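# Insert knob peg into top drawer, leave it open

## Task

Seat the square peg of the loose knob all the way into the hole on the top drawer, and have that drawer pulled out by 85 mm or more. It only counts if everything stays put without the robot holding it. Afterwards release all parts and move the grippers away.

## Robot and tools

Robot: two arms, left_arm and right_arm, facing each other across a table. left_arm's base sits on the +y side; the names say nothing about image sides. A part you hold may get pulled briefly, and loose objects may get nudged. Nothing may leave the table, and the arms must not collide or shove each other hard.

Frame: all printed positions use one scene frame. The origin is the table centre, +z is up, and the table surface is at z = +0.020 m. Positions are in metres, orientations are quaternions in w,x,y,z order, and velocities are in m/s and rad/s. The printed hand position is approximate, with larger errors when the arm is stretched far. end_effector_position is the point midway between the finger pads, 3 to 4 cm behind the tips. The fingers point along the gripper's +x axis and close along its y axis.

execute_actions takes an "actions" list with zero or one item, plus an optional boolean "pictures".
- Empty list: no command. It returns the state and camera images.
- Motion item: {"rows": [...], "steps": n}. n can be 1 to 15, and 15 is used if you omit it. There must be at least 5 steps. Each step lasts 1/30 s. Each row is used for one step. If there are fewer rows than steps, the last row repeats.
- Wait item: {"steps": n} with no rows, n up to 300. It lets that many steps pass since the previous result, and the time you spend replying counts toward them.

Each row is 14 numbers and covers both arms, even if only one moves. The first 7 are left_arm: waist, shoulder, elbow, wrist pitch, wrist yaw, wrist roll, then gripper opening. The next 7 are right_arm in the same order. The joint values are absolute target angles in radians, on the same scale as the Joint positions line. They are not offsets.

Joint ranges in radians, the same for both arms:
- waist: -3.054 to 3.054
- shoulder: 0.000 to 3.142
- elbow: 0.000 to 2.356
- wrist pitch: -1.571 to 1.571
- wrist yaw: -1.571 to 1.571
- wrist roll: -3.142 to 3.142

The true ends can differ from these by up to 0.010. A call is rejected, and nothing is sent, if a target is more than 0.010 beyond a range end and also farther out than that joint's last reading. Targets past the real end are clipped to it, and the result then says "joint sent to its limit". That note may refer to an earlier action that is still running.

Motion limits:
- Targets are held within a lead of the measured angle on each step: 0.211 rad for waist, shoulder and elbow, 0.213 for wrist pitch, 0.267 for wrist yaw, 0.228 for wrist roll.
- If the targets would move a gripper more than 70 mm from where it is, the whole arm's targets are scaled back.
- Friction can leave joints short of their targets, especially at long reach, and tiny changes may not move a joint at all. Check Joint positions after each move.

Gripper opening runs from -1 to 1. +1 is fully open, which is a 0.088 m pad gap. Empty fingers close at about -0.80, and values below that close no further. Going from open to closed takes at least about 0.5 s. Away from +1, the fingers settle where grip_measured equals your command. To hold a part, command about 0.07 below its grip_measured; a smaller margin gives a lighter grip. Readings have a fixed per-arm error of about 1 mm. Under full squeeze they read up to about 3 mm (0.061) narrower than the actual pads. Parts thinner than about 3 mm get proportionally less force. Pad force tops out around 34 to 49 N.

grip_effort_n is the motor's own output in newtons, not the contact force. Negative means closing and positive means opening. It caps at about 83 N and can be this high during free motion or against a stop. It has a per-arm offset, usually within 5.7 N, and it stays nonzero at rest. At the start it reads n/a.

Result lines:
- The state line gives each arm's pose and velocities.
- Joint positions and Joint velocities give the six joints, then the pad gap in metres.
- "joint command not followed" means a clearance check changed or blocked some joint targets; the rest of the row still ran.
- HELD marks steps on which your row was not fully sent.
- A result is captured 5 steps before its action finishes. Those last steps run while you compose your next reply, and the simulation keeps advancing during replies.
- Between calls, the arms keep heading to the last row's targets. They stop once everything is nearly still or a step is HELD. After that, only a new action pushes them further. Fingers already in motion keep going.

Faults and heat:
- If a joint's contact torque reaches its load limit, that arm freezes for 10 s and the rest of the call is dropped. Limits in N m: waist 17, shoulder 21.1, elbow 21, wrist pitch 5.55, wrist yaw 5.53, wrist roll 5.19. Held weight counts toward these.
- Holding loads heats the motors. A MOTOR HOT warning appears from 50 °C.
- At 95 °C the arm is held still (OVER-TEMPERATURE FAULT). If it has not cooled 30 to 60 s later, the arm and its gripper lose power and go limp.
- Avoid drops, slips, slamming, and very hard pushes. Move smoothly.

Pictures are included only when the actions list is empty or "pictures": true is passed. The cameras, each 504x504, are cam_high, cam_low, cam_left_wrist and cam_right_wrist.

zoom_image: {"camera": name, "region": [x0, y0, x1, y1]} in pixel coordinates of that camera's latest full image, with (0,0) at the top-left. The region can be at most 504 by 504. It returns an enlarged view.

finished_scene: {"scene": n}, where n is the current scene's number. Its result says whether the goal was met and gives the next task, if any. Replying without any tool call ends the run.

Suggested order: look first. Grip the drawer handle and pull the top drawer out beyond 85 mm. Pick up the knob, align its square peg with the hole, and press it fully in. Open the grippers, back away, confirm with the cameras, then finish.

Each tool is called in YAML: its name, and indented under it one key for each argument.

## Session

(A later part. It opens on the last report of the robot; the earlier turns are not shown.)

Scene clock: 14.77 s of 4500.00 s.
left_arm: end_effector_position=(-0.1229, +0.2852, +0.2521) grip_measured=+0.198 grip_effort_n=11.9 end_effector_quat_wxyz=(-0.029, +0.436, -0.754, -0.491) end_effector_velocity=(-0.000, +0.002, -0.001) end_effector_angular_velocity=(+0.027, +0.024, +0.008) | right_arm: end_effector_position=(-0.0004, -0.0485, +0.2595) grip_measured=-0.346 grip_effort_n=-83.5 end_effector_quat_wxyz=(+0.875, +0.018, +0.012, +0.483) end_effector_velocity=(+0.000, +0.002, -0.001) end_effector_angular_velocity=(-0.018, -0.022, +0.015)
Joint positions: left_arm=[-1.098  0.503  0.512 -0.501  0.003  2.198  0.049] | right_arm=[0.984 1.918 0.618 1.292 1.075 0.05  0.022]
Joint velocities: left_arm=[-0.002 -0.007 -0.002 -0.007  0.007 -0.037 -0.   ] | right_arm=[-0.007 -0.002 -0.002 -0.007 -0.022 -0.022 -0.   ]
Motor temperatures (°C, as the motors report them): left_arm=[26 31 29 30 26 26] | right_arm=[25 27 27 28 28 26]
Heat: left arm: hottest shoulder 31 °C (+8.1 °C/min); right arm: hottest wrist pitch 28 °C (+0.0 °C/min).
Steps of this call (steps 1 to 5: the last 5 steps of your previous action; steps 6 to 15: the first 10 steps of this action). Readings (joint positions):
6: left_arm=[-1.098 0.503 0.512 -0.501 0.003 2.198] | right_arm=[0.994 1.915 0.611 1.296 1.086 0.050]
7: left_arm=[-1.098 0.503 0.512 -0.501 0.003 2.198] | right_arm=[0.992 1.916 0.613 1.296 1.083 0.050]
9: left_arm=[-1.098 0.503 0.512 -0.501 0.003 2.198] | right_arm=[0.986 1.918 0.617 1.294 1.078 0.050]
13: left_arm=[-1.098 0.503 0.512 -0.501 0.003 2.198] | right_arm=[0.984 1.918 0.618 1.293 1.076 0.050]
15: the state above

execute_actions:
  actions:
    - {"rows":[[-1.1,0.5,0.5,-0.5,0,2.2,0.2,0.96,1.937,0.639,1.285,1.057,0.055,-0.42]],"steps":10}

execute_actions:
  actions:
    - {"rows":[[-1.1,0.5,0.5,-0.5,0,2.2,0.2,0.94,1.944,0.652,1.28,1.043,0.055,-0.42]],"steps":12}

execute_actions:
  actions:
    - {"rows":[[-1.1,0.5,0.5,-0.5,0,2.2,0.2,0.922,1.949,0.661,1.275,1.036,0.055,-0.42]]}
  pictures: true

zoom_image:
  camera: "cam_low"
  region: [160, 90, 280, 190]

Scene clock: 15.13 s of 4500.00 s.
left_arm: end_effector_position=(-0.1229, +0.2852, +0.2521) grip_measured=+0.198 grip_effort_n=11.4 end_effector_quat_wxyz=(-0.029, +0.436, -0.754, -0.491) end_effector_velocity=(+0.002, -0.000, -0.002) end_effector_angular_velocity=(+0.007, -0.003, +0.012) | right_arm: end_effector_position=(+0.0024, -0.0446, +0.2594) grip_measured=-0.346 grip_effort_n=-83.5 end_effector_quat_wxyz=(+0.876, +0.018, +0.012, +0.483) end_effector_velocity=(+0.001, +0.005, -0.001) end_effector_angular_velocity=(-0.015, -0.012, +0.010)
Joint positions: left_arm=[-1.098  0.503  0.512 -0.501  0.003  2.198  0.049] | right_arm=[0.97  1.924 0.627 1.288 1.062 0.05  0.022]
Joint velocities: left_arm=[ 0.002 -0.002 -0.002 -0.007 -0.007 -0.007 -0.   ] | right_arm=[-0.012  0.002  0.012 -0.022 -0.022 -0.007 -0.   ]
Motor temperatures (°C, as the motors report them): left_arm=[26 31 29 30 26 26] | right_arm=[25 27 27 28 28 26]
Heat: left arm: hottest shoulder 31 °C (+7.9 °C/min); right arm: hottest wrist pitch 28 °C (+0.0 °C/min).
Steps of this call (steps 1 to 5: the last 5 steps of your previous action; step 6: the robot went on to your last target; steps 7 to 11: the first 5 steps of this action). Readings (joint positions):
7: left_arm=[-1.098 0.503 0.512 -0.501 0.003 2.198] | right_arm=[0.982 1.920 0.619 1.291 1.073 0.050]
8: left_arm=[-1.098 0.503 0.512 -0.501 0.003 2.198] | right_arm=[0.977 1.921 0.622 1.290 1.069 0.050]
10: left_arm=[-1.098 0.503 0.512 -0.501 0.003 2.198] | right_arm=[0.971 1.924 0.627 1.289 1.063 0.050]
11: the state above

Scene clock: 15.53 s of 4500.00 s.
left_arm: end_effector_position=(-0.1229, +0.2852, +0.2521) grip_measured=+0.198 grip_effort_n=11.4 end_effector_quat_wxyz=(-0.029, +0.436, -0.754, -0.491) end_effector_velocity=(-0.002, +0.001, +0.003) end_effector_angular_velocity=(-0.011, +0.006, -0.012) | right_arm: end_effector_position=(+0.0047, -0.0412, +0.2591) grip_measured=-0.346 grip_effort_n=-83.5 end_effector_quat_wxyz=(+0.876, +0.017, +0.012, +0.482) end_effector_velocity=(-0.003, +0.001, +0.001) end_effector_angular_velocity=(-0.005, -0.015, +0.025)
Joint positions: left_arm=[-1.098  0.503  0.512 -0.501  0.003  2.198  0.049] | right_arm=[0.958 1.93  0.636 1.284 1.051 0.051 0.022]
Joint velocities: left_arm=[-0.002 -0.002  0.002  0.007  0.007  0.007 -0.   ] | right_arm=[ 0.002 -0.002 -0.002  0.007 -0.022 -0.022 -0.   ]
Motor temperatures (°C, as the motors report them): left_arm=[26 31 29 30 26 26] | right_arm=[25 27 27 28 28 26]
Heat: left arm: hottest shoulder 31 °C (+7.7 °C/min); right arm: hottest wrist pitch 28 °C (+0.0 °C/min).
Steps of this call (steps 1 to 5: the last 5 steps of your previous action; steps 6 to 12: the first 7 steps of this action). Readings (joint positions):
6: left_arm=[-1.098 0.503 0.512 -0.501 0.003 2.198] | right_arm=[0.968 1.926 0.629 1.287 1.060 0.050]
7: left_arm=[-1.098 0.503 0.512 -0.501 0.003 2.198] | right_arm=[0.963 1.927 0.632 1.286 1.056 0.051]
9: left_arm=[-1.098 0.503 0.512 -0.501 0.003 2.198] | right_arm=[0.958 1.930 0.636 1.285 1.051 0.051]
12: the state above

Scene clock: 16.03 s of 4500.00 s.
left_arm: end_effector_position=(-0.1229, +0.2852, +0.2521) grip_measured=+0.198 grip_effort_n=11.9 end_effector_quat_wxyz=(-0.029, +0.436, -0.754, -0.491) end_effector_velocity=(+0.002, -0.000, -0.002) end_effector_angular_velocity=(-0.007, -0.017, +0.009) | right_arm: end_effector_position=(+0.0047, -0.0406, +0.2586) grip_measured=-0.346 grip_effort_n=-83.5 end_effector_quat_wxyz=(+0.876, +0.016, +0.012, +0.482) end_effector_velocity=(-0.001, -0.001, -0.002) end_effector_angular_velocity=(-0.015, -0.012, +0.010)
Joint positions: left_arm=[-1.098  0.503  0.512 -0.501  0.003  2.198  0.049] | right_arm=[0.957 1.931 0.637 1.282 1.049 0.051 0.022]
Joint velocities: left_arm=[-0.007 -0.002 -0.002 -0.007 -0.022  0.007  0.   ] | right_arm=[ 0.002 -0.002 -0.007 -0.007 -0.007 -0.007  0.   ]
Motor temperatures (°C, as the motors report them): left_arm=[26 31 29 30 26 26] | right_arm=[25 27 27 28 28 26]
Heat: left arm: hottest shoulder 31 °C (+7.5 °C/min); right arm: hottest wrist pitch 28 °C (+0.0 °C/min).
Steps of this call (steps 1 to 5: the last 5 steps of your previous action; steps 6 to 15: the first 10 steps of this action). Readings (joint positions):
6: left_arm=[-1.098 0.503 0.512 -0.501 0.003 2.198] | right_arm=[0.957 1.930 0.637 1.283 1.050 0.051]
7: left_arm=[-1.098 0.503 0.512 -0.501 0.003 2.198] | right_arm=[0.957 1.931 0.637 1.283 1.050 0.051]
9: left_arm=[-1.098 0.503 0.512 -0.501 0.003 2.198] | right_arm=[0.957 1.931 0.637 1.283 1.049 0.051]
13: left_arm=[-1.098 0.503 0.512 -0.501 0.003 2.198] | right_arm=[0.957 1.931 0.637 1.282 1.049 0.051]
15: the state above

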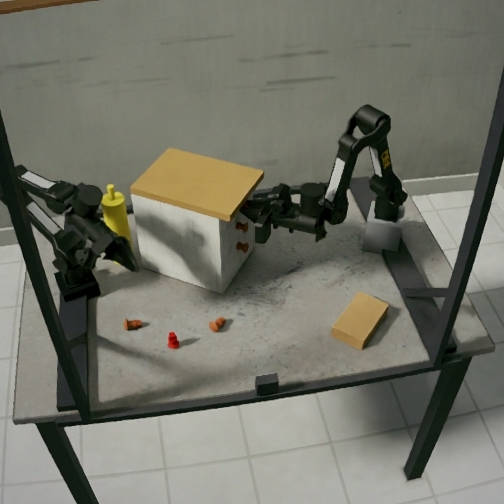

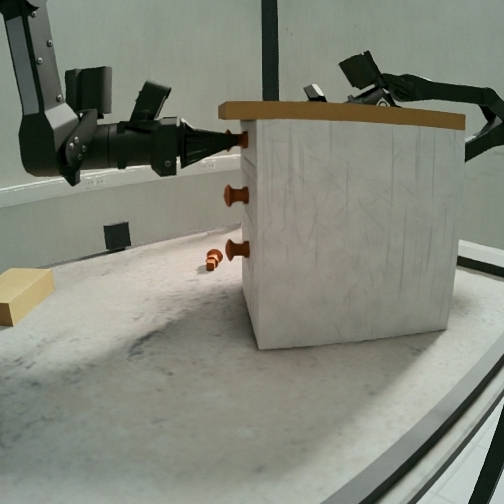

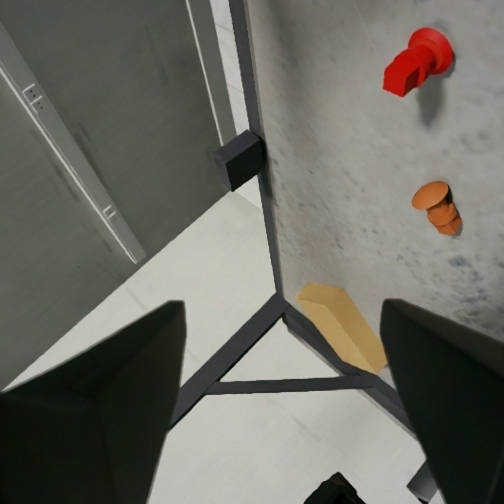

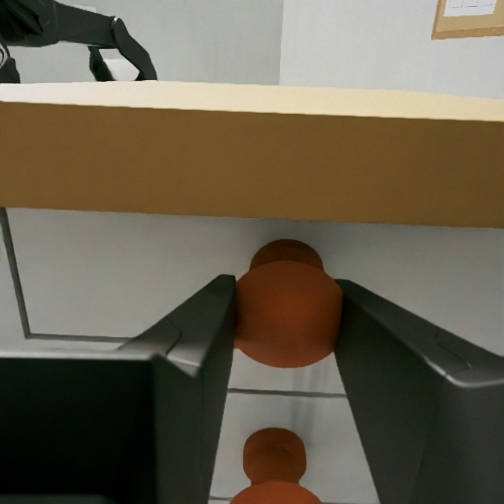

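Region (160, 90, 280, 190) of cam_low's 504x504 image, scaled by 4.200, with more detail than that image has.

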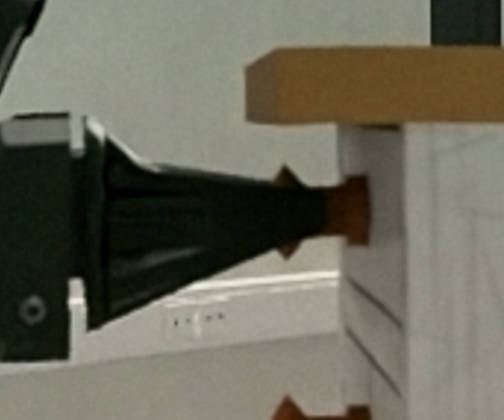

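execute_actions:
  actions:
    - {"rows":[[-1.1,0.5,0.5,-0.5,0,2.2,0.2,0.965,1.918,0.63,1.288,1.056,0.055,-0.42]],"steps":5}

execute_actions:
  actions:
    - {"rows":[[-1.1,0.5,0.5,-0.5,0,2.2,0.2,0.995,1.906,0.608,1.297,1.086,0.055,-0.42]],"steps":6}

execute_actions:
  actions:
    - {"rows":[[-1.1,0.5,0.5,-0.5,0,2.2,0.2,1.031,1.893,0.586,1.307,1.122,0.055,-0.42]],"steps":5}

execute_actions:
  actions:
    - {"rows":[[-1.1,0.5,0.5,-0.5,0,2.2,0.2,1.068,1.881,0.565,1.317,1.159,0.055,-0.42]],"steps":5}

execute_actions:
  actions:
    - {"rows":[[-1.1,0.5,0.5,-0.5,0,2.2,0.2,1.107,1.87,0.545,1.325,1.198,0.055,-0.42]],"steps":5}

execute_actions:
  actions:
    - {"rows":[[-1.1,0.5,0.5,-0.5,0,2.2,0.2,1.146,1.861,0.528,1.333,1.237,0.055,-0.42]],"steps":5}

execute_actions:
  actions:
    - {"rows":[[-1.1,0.5,0.5,-0.5,0,2.2,0.2,1.187,1.852,0.512,1.34,1.278,0.055,-0.42]],"steps":5}

execute_actions:
  actions:
    - {"rows":[[-1.1,0.5,0.5,-0.5,0,2.2,0.2,1.229,1.844,0.498,1.346,1.32,0.055,-0.42]],"steps":5}

execute_actions:
  actions:
    - {"rows":[[-1.1,0.5,0.5,-0.5,0,2.2,0.2,1.272,1.837,0.486,1.351,1.363,0.055,-0.42]]}
  pictures: true

Scene clock: 16.63 s of 4500.00 s.
left_arm: end_effector_position=(-0.1229, +0.2852, +0.2521) grip_measured=+0.198 grip_effort_n=11.4 end_effector_quat_wxyz=(-0.029, +0.436, -0.754, -0.491) end_effector_velocity=(-0.001, +0.001, +0.004) end_effector_angular_velocity=(-0.005, +0.019, -0.005) | right_arm: end_effector_position=(+0.0047, -0.0406, +0.2586) grip_measured=-0.346 grip_effort_n=-83.5 end_effector_quat_wxyz=(+0.876, +0.016, +0.012, +0.482) end_effector_velocity=(-0.002, +0.001, +0.000) end_effector_angular_velocity=(+0.002, +0.005, +0.010)
Joint positions: left_arm=[-1.098  0.503  0.512 -0.501  0.003  2.198  0.049] | right_arm=[0.957 1.931 0.637 1.282 1.049 0.051 0.022]
Joint velocities: left_arm=[-0.002 -0.007  0.002  0.007  0.007 -0.007 -0.   ] | right_arm=[ 0.002 -0.002  0.002 -0.007 -0.007  0.007 -0.   ]
Motor temperatures (°C, as the motors report them): left_arm=[26 31 29 30 26 26] | right_arm=[25 27 27 28 28 26]
Heat: left arm: hottest shoulder 31 °C (+7.2 °C/min); right arm: hottest wrist pitch 28 °C (+0.0 °C/min).
Kept back: the last 5 steps of this action.
Steps of this call (steps 1 to 5: the last 5 steps of your previous action; steps 6 to 15: the robot went on to your last target; steps 16 to 18: nothing new was sent). Readings (joint positions):
1: left_arm=[-1.098 0.503 0.512 -0.501 0.003 2.198] | right_arm=[0.957 1.931 0.637 1.282 1.049 0.051]
2: left_arm=[-1.098 0.503 0.512 -0.501 0.003 2.198] | right_arm=[0.957 1.931 0.637 1.282 1.049 0.051]
4: left_arm=[-1.098 0.503 0.512 -0.501 0.003 2.198] | right_arm=[0.957 1.931 0.637 1.282 1.049 0.051]
8: left_arm=[-1.098 0.503 0.512 -0.501 0.003 2.198] | right_arm=[0.957 1.931 0.637 1.282 1.049 0.051]
18: the state above

Scene clock: 16.83 s of 4500.00 s.
left_arm: end_effector_position=(-0.1229, +0.2852, +0.2521) grip_measured=+0.198 grip_effort_n=11.9 end_effector_quat_wxyz=(-0.029, +0.436, -0.754, -0.491) end_effector_velocity=(-0.000, -0.001, -0.000) end_effector_angular_velocity=(+0.000, +0.004, +0.007) | right_arm: end_effector_position=(+0.0039, -0.0424, +0.2590) grip_measured=-0.346 grip_effort_n=-83.5 end_effector_quat_wxyz=(+0.876, +0.018, +0.012, +0.481) end_effector_velocity=(-0.014, -0.043, +0.005) end_effector_angular_velocity=(+0.021, +0.005, -0.049)
Joint positions: left_arm=[-1.098  0.503  0.512 -0.501  0.003  2.198  0.049] | right_arm=[0.963 1.929 0.634 1.286 1.058 0.051 0.022]
Joint velocities: left_arm=[-0.002  0.002 -0.002  0.007 -0.007 -0.007 -0.   ] | right_arm=[ 0.12  -0.066 -0.105  0.066  0.168 -0.007 -0.   ]
Motor temperatures (°C, as the motors report them): left_arm=[26 31 29 30 26 26] | right_arm=[25 27 27 28 28 26]
Heat: left arm: hottest shoulder 31 °C (+7.1 °C/min); right arm: hottest wrist pitch 28 °C (+0.0 °C/min).
Steps of this call (steps 1 to 5: the last 5 steps of your previous action; step 6: the first step of this action). Readings (joint positions):
6: the state above

Scene clock: 17.00 s of 4500.00 s.
left_arm: end_effector_position=(-0.1229, +0.2852, +0.2521) grip_measured=+0.198 grip_effort_n=11.9 end_effector_quat_wxyz=(-0.029, +0.436, -0.754, -0.491) end_effector_velocity=(+0.001, +0.000, -0.002) end_effector_angular_velocity=(+0.016, +0.006, +0.014) | right_arm: end_effector_position=(-0.0011, -0.0490, +0.2588) grip_measured=-0.346 grip_effort_n=-83.5 end_effector_quat_wxyz=(+0.876, +0.017, +0.012, +0.483) end_effector_velocity=(-0.008, -0.010, +0.004) end_effector_angular_velocity=(+0.019, +0.014, +0.015)
Joint positions: left_arm=[-1.098  0.503  0.512 -0.501  0.003  2.198  0.049] | right_arm=[0.987 1.921 0.618 1.293 1.08  0.051 0.022]
Joint velocities: left_arm=[-0.002 -0.002 -0.002 -0.007 -0.007 -0.022 -0.   ] | right_arm=[ 0.037 -0.022 -0.027  0.022  0.022  0.007  0.   ]
Motor temperatures (°C, as the motors report them): left_arm=[26 31 29 30 26 26] | right_arm=[25 27 27 28 28 26]
Heat: left arm: hottest shoulder 31 °C (+7.1 °C/min); right arm: hottest wrist pitch 28 °C (+0.0 °C/min).
Kept back: the last 5 steps of this action.
Steps of this call (steps 1 to 5: the last 5 steps of your previous action). Readings (joint positions):
1: left_arm=[-1.098 0.503 0.512 -0.501 0.003 2.198] | right_arm=[0.968 1.927 0.630 1.288 1.065 0.051]
2: left_arm=[-1.098 0.503 0.512 -0.501 0.003 2.198] | right_arm=[0.976 1.924 0.624 1.290 1.071 0.051]
4: left_arm=[-1.098 0.503 0.512 -0.501 0.003 2.198] | right_arm=[0.985 1.921 0.619 1.293 1.078 0.051]
5: the state above

Scene clock: 17.17 s of 4500.00 s.
left_arm: end_effector_position=(-0.1229, +0.2852, +0.2521) grip_measured=+0.198 grip_effort_n=11.9 end_effector_quat_wxyz=(-0.029, +0.436, -0.754, -0.491) end_effector_velocity=(+0.001, +0.000, -0.002) end_effector_angular_velocity=(+0.016, +0.006, +0.014) | right_arm: end_effector_position=(-0.0073, -0.0585, +0.2588) grip_measured=-0.346 grip_effort_n=-83.5 end_effector_quat_wxyz=(+0.876, +0.017, +0.012, +0.483) end_effector_velocity=(-0.027, -0.021, +0.001) end_effector_angular_velocity=(-0.002, -0.005, +0.064)
Joint positions: left_arm=[-1.098  0.503  0.512 -0.501  0.003  2.198  0.049] | right_arm=[1.021 1.909 0.597 1.302 1.113 0.051 0.022]
Joint velocities: left_arm=[-0.002 -0.002 -0.002 -0.007 -0.007 -0.022 -0.   ] | right_arm=[ 0.1   -0.032 -0.051  0.022  0.037 -0.007 -0.   ]
Motor temperatures (°C, as the motors report them): left_arm=[26 31 29 30 26 26] | right_arm=[25 27 27 28 28 26]
Heat: left arm: hottest shoulder 31 °C (+7.0 °C/min); right arm: hottest wrist pitch 28 °C (+0.0 °C/min).
Kept back: the last 5 steps of this action.
Steps of this call (steps 1 to 5: the last 5 steps of your previous action). Readings (joint positions):
1: left_arm=[-1.098 0.503 0.512 -0.501 0.003 2.198] | right_arm=[0.991 1.919 0.615 1.295 1.086 0.051]
2: left_arm=[-1.098 0.503 0.512 -0.501 0.003 2.198] | right_arm=[0.999 1.915 0.609 1.298 1.097 0.051]
4: left_arm=[-1.098 0.503 0.512 -0.501 0.003 2.198] | right_arm=[1.016 1.910 0.598 1.301 1.110 0.051]
5: the state above

Scene clock: 17.33 s of 4500.00 s.
left_arm: end_effector_position=(-0.1229, +0.2852, +0.2521) grip_measured=+0.198 grip_effort_n=11.9 end_effector_quat_wxyz=(-0.029, +0.436, -0.754, -0.491) end_effector_velocity=(-0.000, +0.002, -0.002) end_effector_angular_velocity=(+0.012, +0.002, -0.005) | right_arm: end_effector_position=(-0.0138, -0.0686, +0.2586) grip_measured=-0.346 grip_effort_n=-83.5 end_effector_quat_wxyz=(+0.875, +0.017, +0.012, +0.483) end_effector_velocity=(-0.024, -0.022, +0.002) end_effector_angular_velocity=(+0.010, +0.010, +0.049)
Joint positions: left_arm=[-1.098  0.503  0.512 -0.501  0.003  2.198  0.049] | right_arm=[1.058 1.897 0.575 1.312 1.149 0.051 0.022]
Joint velocities: left_arm=[-0.002 -0.002 -0.002 -0.007  0.007 -0.007 -0.   ] | right_arm=[ 0.1   -0.032 -0.046  0.022  0.051  0.007 -0.   ]
Motor temperatures (°C, as the motors report them): left_arm=[26 31 29 30 26 26] | right_arm=[25 27 27 28 28 26]
Heat: left arm: hottest shoulder 31 °C (+6.9 °C/min); right arm: hottest wrist pitch 28 °C (+0.0 °C/min).
Kept back: the last 5 steps of this action.
Steps of this call (steps 1 to 5: the last 5 steps of your previous action). Readings (joint positions):
1: left_arm=[-1.098 0.503 0.512 -0.501 0.003 2.198] | right_arm=[1.026 1.906 0.593 1.304 1.121 0.051]
2: left_arm=[-1.098 0.503 0.512 -0.501 0.003 2.198] | right_arm=[1.036 1.903 0.587 1.307 1.133 0.051]
4: left_arm=[-1.098 0.503 0.512 -0.501 0.003 2.198] | right_arm=[1.053 1.898 0.577 1.311 1.146 0.051]
5: the state above

Scene clock: 17.50 s of 4500.00 s.
left_arm: end_effector_position=(-0.1229, +0.2852, +0.2521) grip_measured=+0.198 grip_effort_n=11.4 end_effector_quat_wxyz=(-0.029, +0.436, -0.754, -0.491) end_effector_velocity=(+0.001, +0.000, -0.002) end_effector_angular_velocity=(+0.007, -0.003, +0.007) | right_arm: end_effector_position=(-0.0203, -0.0790, +0.2583) grip_measured=-0.346 grip_effort_n=-83.5 end_effector_quat_wxyz=(+0.875, +0.017, +0.012, +0.483) end_effector_velocity=(-0.025, -0.021, -0.002) end_effector_angular_velocity=(-0.021, -0.020, +0.054)
Joint positions: left_arm=[-1.098  0.503  0.512 -0.501  0.003  2.198  0.049] | right_arm=[1.097 1.886 0.554 1.32  1.187 0.051 0.022]
Joint velocities: left_arm=[-0.002 -0.002 -0.002 -0.007 -0.007 -0.007 -0.   ] | right_arm=[ 0.105 -0.027 -0.042 -0.007  0.051 -0.007 -0.   ]
Motor temperatures (°C, as the motors report them): left_arm=[26 31 29 30 26 26] | right_arm=[25 27 27 28 28 26]
Heat: left arm: hottest shoulder 31 °C (+6.9 °C/min); right arm: hottest wrist pitch 28 °C (+0.0 °C/min).
Kept back: the last 5 steps of this action.
Steps of this call (steps 1 to 5: the last 5 steps of your previous action). Readings (joint positions):
1: left_arm=[-1.098 0.503 0.512 -0.501 0.003 2.198] | right_arm=[1.064 1.895 0.571 1.313 1.158 0.051]
2: left_arm=[-1.098 0.503 0.512 -0.501 0.003 2.198] | right_arm=[1.074 1.892 0.566 1.316 1.171 0.051]
4: left_arm=[-1.098 0.503 0.512 -0.501 0.003 2.198] | right_arm=[1.092 1.887 0.556 1.319 1.185 0.051]
5: the state above

Scene clock: 17.67 s of 4500.00 s.
left_arm: end_effector_position=(-0.1229, +0.2852, +0.2521) grip_measured=+0.198 grip_effort_n=11.9 end_effector_quat_wxyz=(-0.029, +0.436, -0.754, -0.491) end_effector_velocity=(-0.000, -0.001, +0.003) end_effector_angular_velocity=(-0.007, +0.011, +0.007) | right_arm: end_effector_position=(-0.0267, -0.0889, +0.2583) grip_measured=-0.346 grip_effort_n=-83.5 end_effector_quat_wxyz=(+0.875, +0.017, +0.011, +0.483) end_effector_velocity=(-0.021, -0.022, -0.001) end_effector_angular_velocity=(-0.009, -0.011, +0.034)
Joint positions: left_arm=[-1.098  0.503  0.512 -0.501  0.003  2.198  0.049] | right_arm=[1.136 1.876 0.537 1.328 1.226 0.051 0.022]
Joint velocities: left_arm=[-0.002 -0.002  0.002  0.007 -0.007 -0.007 -0.   ] | right_arm=[ 0.1   -0.022 -0.037  0.007  0.066 -0.007 -0.   ]
Motor temperatures (°C, as the motors report them): left_arm=[26 31 29 30 26 26] | right_arm=[25 28 27 28 28 26]
Heat: left arm: hottest shoulder 31 °C (+6.8 °C/min); right arm: hottest shoulder 28 °C (+0.0 °C/min).
Kept back: the last 5 steps of this action.
Steps of this call (steps 1 to 5: the last 5 steps of your previous action). Readings (joint positions):
1: left_arm=[-1.098 0.503 0.512 -0.501 0.003 2.198] | right_arm=[1.103 1.884 0.552 1.322 1.196 0.051]
2: left_arm=[-1.098 0.503 0.512 -0.501 0.003 2.198] | right_arm=[1.113 1.881 0.547 1.324 1.210 0.051]
4: left_arm=[-1.098 0.503 0.512 -0.501 0.003 2.198] | right_arm=[1.131 1.877 0.539 1.327 1.224 0.051]
5: the state above

Scene clock: 17.83 s of 4500.00 s.
left_arm: end_effector_position=(-0.1229, +0.2852, +0.2521) grip_measured=+0.198 grip_effort_n=11.9 end_effector_quat_wxyz=(-0.029, +0.436, -0.754, -0.491) end_effector_velocity=(+0.001, +0.000, -0.003) end_effector_angular_velocity=(+0.011, -0.006, +0.007) | right_arm: end_effector_position=(-0.0330, -0.0991, +0.2581) grip_measured=-0.346 grip_effort_n=-83.5 end_effector_quat_wxyz=(+0.875, +0.016, +0.011, +0.483) end_effector_velocity=(-0.020, -0.023, +0.000) end_effector_angular_velocity=(-0.005, -0.009, +0.024)
Joint positions: left_arm=[-1.098  0.503  0.512 -0.501  0.003  2.198  0.049] | right_arm=[1.177 1.867 0.521 1.335 1.267 0.051 0.022]
Joint velocities: left_arm=[-0.002  0.002 -0.002 -0.007 -0.007 -0.007  0.   ] | right_arm=[ 0.105 -0.022 -0.032  0.007  0.081 -0.007 -0.   ]
Motor temperatures (°C, as the motors report them): left_arm=[26 31 29 30 26 26] | right_arm=[25 28 27 28 28 26]
Heat: left arm: hottest shoulder 31 °C (+6.7 °C/min); right arm: hottest shoulder 28 °C (+0.0 °C/min).
Kept back: the last 5 steps of this action.
Steps of this call (steps 1 to 5: the last 5 steps of your previous action). Readings (joint positions):
1: left_arm=[-1.098 0.503 0.512 -0.501 0.003 2.198] | right_arm=[1.142 1.875 0.534 1.329 1.236 0.051]
2: left_arm=[-1.098 0.503 0.512 -0.501 0.003 2.198] | right_arm=[1.153 1.872 0.530 1.331 1.250 0.051]
4: left_arm=[-1.098 0.503 0.512 -0.501 0.003 2.198] | right_arm=[1.172 1.868 0.522 1.334 1.264 0.051]
5: the state above

Scene clock: 18.33 s of 4500.00 s.
left_arm: end_effector_position=(-0.1229, +0.2852, +0.2521) grip_measured=+0.198 grip_effort_n=11.9 end_effector_quat_wxyz=(-0.029, +0.436, -0.754, -0.491) end_effector_velocity=(+0.001, +0.000, -0.002) end_effector_angular_velocity=(-0.002, -0.012, +0.001) | right_arm: end_effector_position=(-0.0463, -0.1210, +0.2579) grip_measured=-0.346 grip_effort_n=-83.5 end_effector_quat_wxyz=(+0.875, +0.016, +0.010, +0.483) end_effector_velocity=(-0.001, -0.002, -0.001) end_effector_angular_velocity=(-0.001, +0.001, -0.000)
Joint positions: left_arm=[-1.098  0.503  0.512 -0.501  0.003  2.198  0.049] | right_arm=[1.266 1.852 0.492 1.347 1.357 0.051 0.022]
Joint velocities: left_arm=[-0.002 -0.002 -0.002 -0.007 -0.007  0.007 -0.   ] | right_arm=[ 0.007 -0.002 -0.002 -0.007  0.007  0.007 -0.   ]
Motor temperatures (°C, as the motors report them): left_arm=[26 31 29 30 26 26] | right_arm=[25 28 27 28 28 26]
Heat: left arm: hottest shoulder 31 °C (+6.5 °C/min); right arm: hottest shoulder 28 °C (+0.0 °C/min).
Steps of this call (steps 1 to 5: the last 5 steps of your previous action; steps 6 to 15: the first 10 steps of this action). Readings (joint positions):
6: left_arm=[-1.098 0.503 0.512 -0.501 0.003 2.198] | right_arm=[1.225 1.858 0.504 1.342 1.318 0.051]
7: left_arm=[-1.098 0.503 0.512 -0.501 0.003 2.198] | right_arm=[1.237 1.856 0.500 1.344 1.333 0.051]
9: left_arm=[-1.098 0.503 0.512 -0.501 0.003 2.198] | right_arm=[1.257 1.853 0.494 1.346 1.348 0.051]
13: left_arm=[-1.098 0.503 0.512 -0.501 0.003 2.198] | right_arm=[1.266 1.852 0.492 1.346 1.356 0.051]
15: the state above

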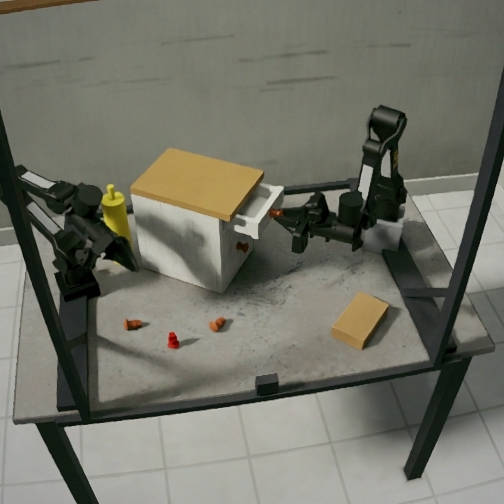

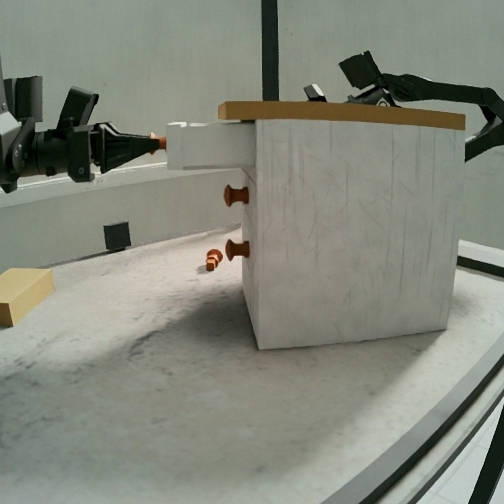

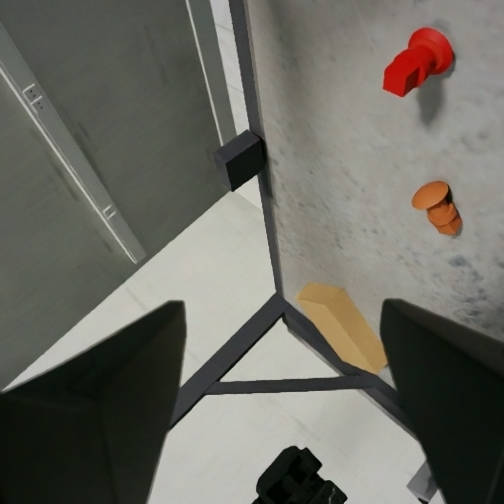

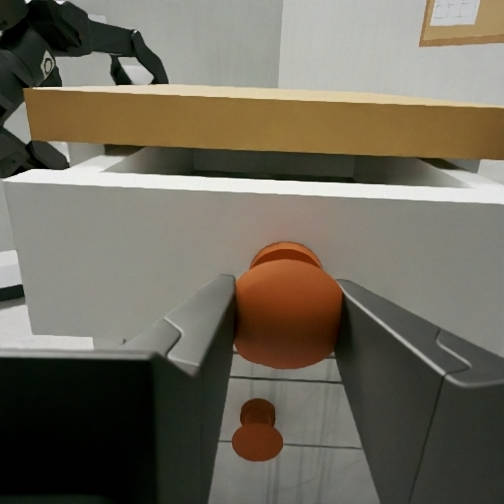

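execute_actions:
  actions:
    - {"rows":[[-1.1,0.5,0.5,-0.5,0,2.2,0.2,1.272,1.84,0.486,1.351,1.363,0.055,0.7]]}

execute_actions:
  actions:
    - {"rows":[[-1.1,0.5,0.5,-0.5,0,2.2,0.2,1.62,1.84,0.486,1.351,1.55,0.055,0.7]]}
  pictures: true

Scene clock: 18.83 s of 4500.00 s.
left_arm: end_effector_position=(-0.1229, +0.2852, +0.2521) grip_measured=+0.198 grip_effort_n=11.4 end_effector_quat_wxyz=(-0.029, +0.436, -0.754, -0.491) end_effector_velocity=(+0.001, -0.003, -0.000) end_effector_angular_velocity=(-0.004, -0.001, +0.020) | right_arm: end_effector_position=(-0.0469, -0.1217, +0.2581) grip_measured=+0.648 grip_effort_n=8.6 end_effector_quat_wxyz=(+0.875, +0.017, +0.011, +0.483) end_effector_velocity=(-0.002, +0.002, +0.001) end_effector_angular_velocity=(+0.001, -0.001, +0.020)
Joint positions: left_arm=[-1.098  0.503  0.512 -0.501  0.003  2.198  0.049] | right_arm=[1.27  1.851 0.492 1.348 1.36  0.051 0.071]
Joint velocities: left_arm=[-0.002  0.002 -0.002  0.007 -0.022 -0.007 -0.   ] | right_arm=[-0.002 -0.002 -0.002  0.007 -0.022 -0.007  0.039]
Motor temperatures (°C, as the motors report them): left_arm=[26 31 29 31 26 26] | right_arm=[25 28 27 28 28 26]
Heat: left arm: hottest shoulder 31 °C (+6.4 °C/min); right arm: hottest shoulder 28 °C (+0.0 °C/min).
Steps of this call (steps 1 to 5: the last 5 steps of your previous action; steps 6 to 15: the first 10 steps of this action). Readings (joint positions):
6: left_arm=[-1.098 0.503 0.512 -0.501 0.003 2.198] | right_arm=[1.267 1.852 0.492 1.347 1.358 0.051]
7: left_arm=[-1.098 0.503 0.512 -0.501 0.003 2.198] | right_arm=[1.267 1.852 0.492 1.347 1.360 0.051]
9: left_arm=[-1.098 0.503 0.512 -0.501 0.003 2.198] | right_arm=[1.268 1.851 0.492 1.348 1.360 0.051]
13: left_arm=[-1.098 0.503 0.512 -0.501 0.003 2.198] | right_arm=[1.270 1.851 0.492 1.348 1.360 0.051]
15: the state above

Scene clock: 19.33 s of 4500.00 s.
left_arm: end_effector_position=(-0.1229, +0.2852, +0.2521) grip_measured=+0.198 grip_effort_n=11.9 end_effector_quat_wxyz=(-0.029, +0.436, -0.754, -0.491) end_effector_velocity=(+0.000, +0.001, +0.000) end_effector_angular_velocity=(+0.009, +0.005, -0.001) | right_arm: end_effector_position=(-0.1203, -0.1871, +0.2582) grip_measured=+0.697 grip_effort_n=13.3 end_effector_quat_wxyz=(+0.833, +0.016, +0.011, +0.553) end_effector_velocity=(+0.003, -0.009, -0.001) end_effector_angular_velocity=(-0.011, -0.027, -0.039)
Joint positions: left_arm=[-1.098  0.503  0.512 -0.501  0.003  2.198  0.049] | right_arm=[1.613 1.851 0.49  1.348 1.542 0.051 0.073]
Joint velocities: left_arm=[ 0.002 -0.002  0.002 -0.007  0.007 -0.007  0.   ] | right_arm=[ 0.027 -0.002 -0.002 -0.022  0.066 -0.007  0.   ]
Motor temperatures (°C, as the motors report them): left_arm=[26 31 29 31 26 26] | right_arm=[25 28 27 28 28 26]
Heat: left arm: hottest shoulder 31 °C (+6.2 °C/min); right arm: hottest shoulder 28 °C (+0.0 °C/min).
Steps of this call (steps 1 to 5: the last 5 steps of your previous action; steps 6 to 15: the first 10 steps of this action). Readings (joint positions):
6: left_arm=[-1.098 0.503 0.512 -0.501 0.003 2.198] | right_arm=[1.289 1.851 0.492 1.348 1.402 0.051]
7: left_arm=[-1.098 0.503 0.512 -0.501 0.003 2.198] | right_arm=[1.344 1.851 0.491 1.348 1.458 0.051]
9: left_arm=[-1.098 0.503 0.512 -0.501 0.003 2.198] | right_arm=[1.472 1.851 0.490 1.348 1.503 0.051]
13: left_arm=[-1.098 0.503 0.512 -0.501 0.003 2.198] | right_arm=[1.606 1.851 0.490 1.348 1.536 0.051]
15: the state above

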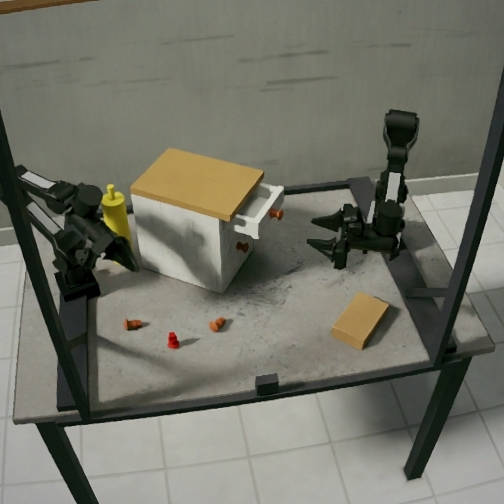

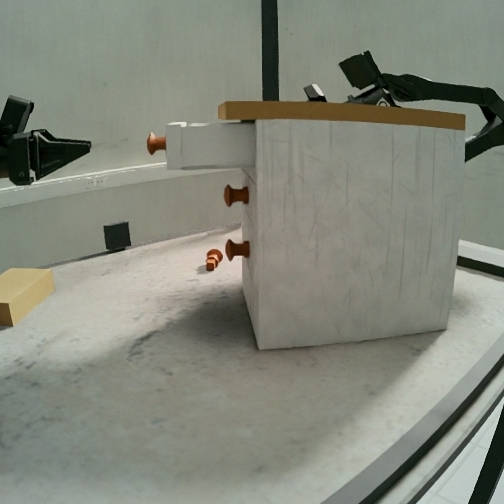

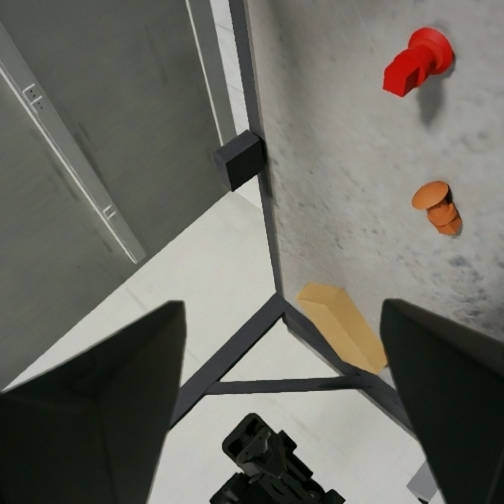

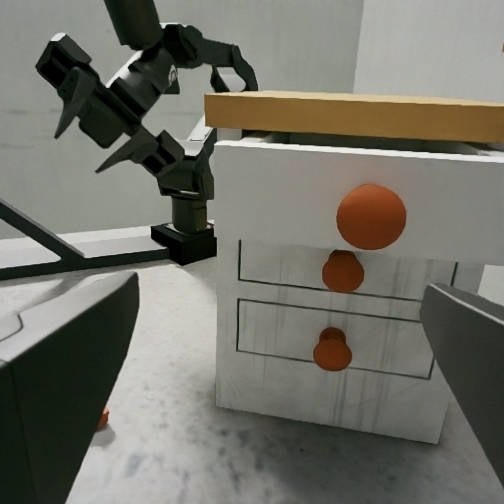

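finished_scene:
  scene: 2

The scene is finished: the task was done.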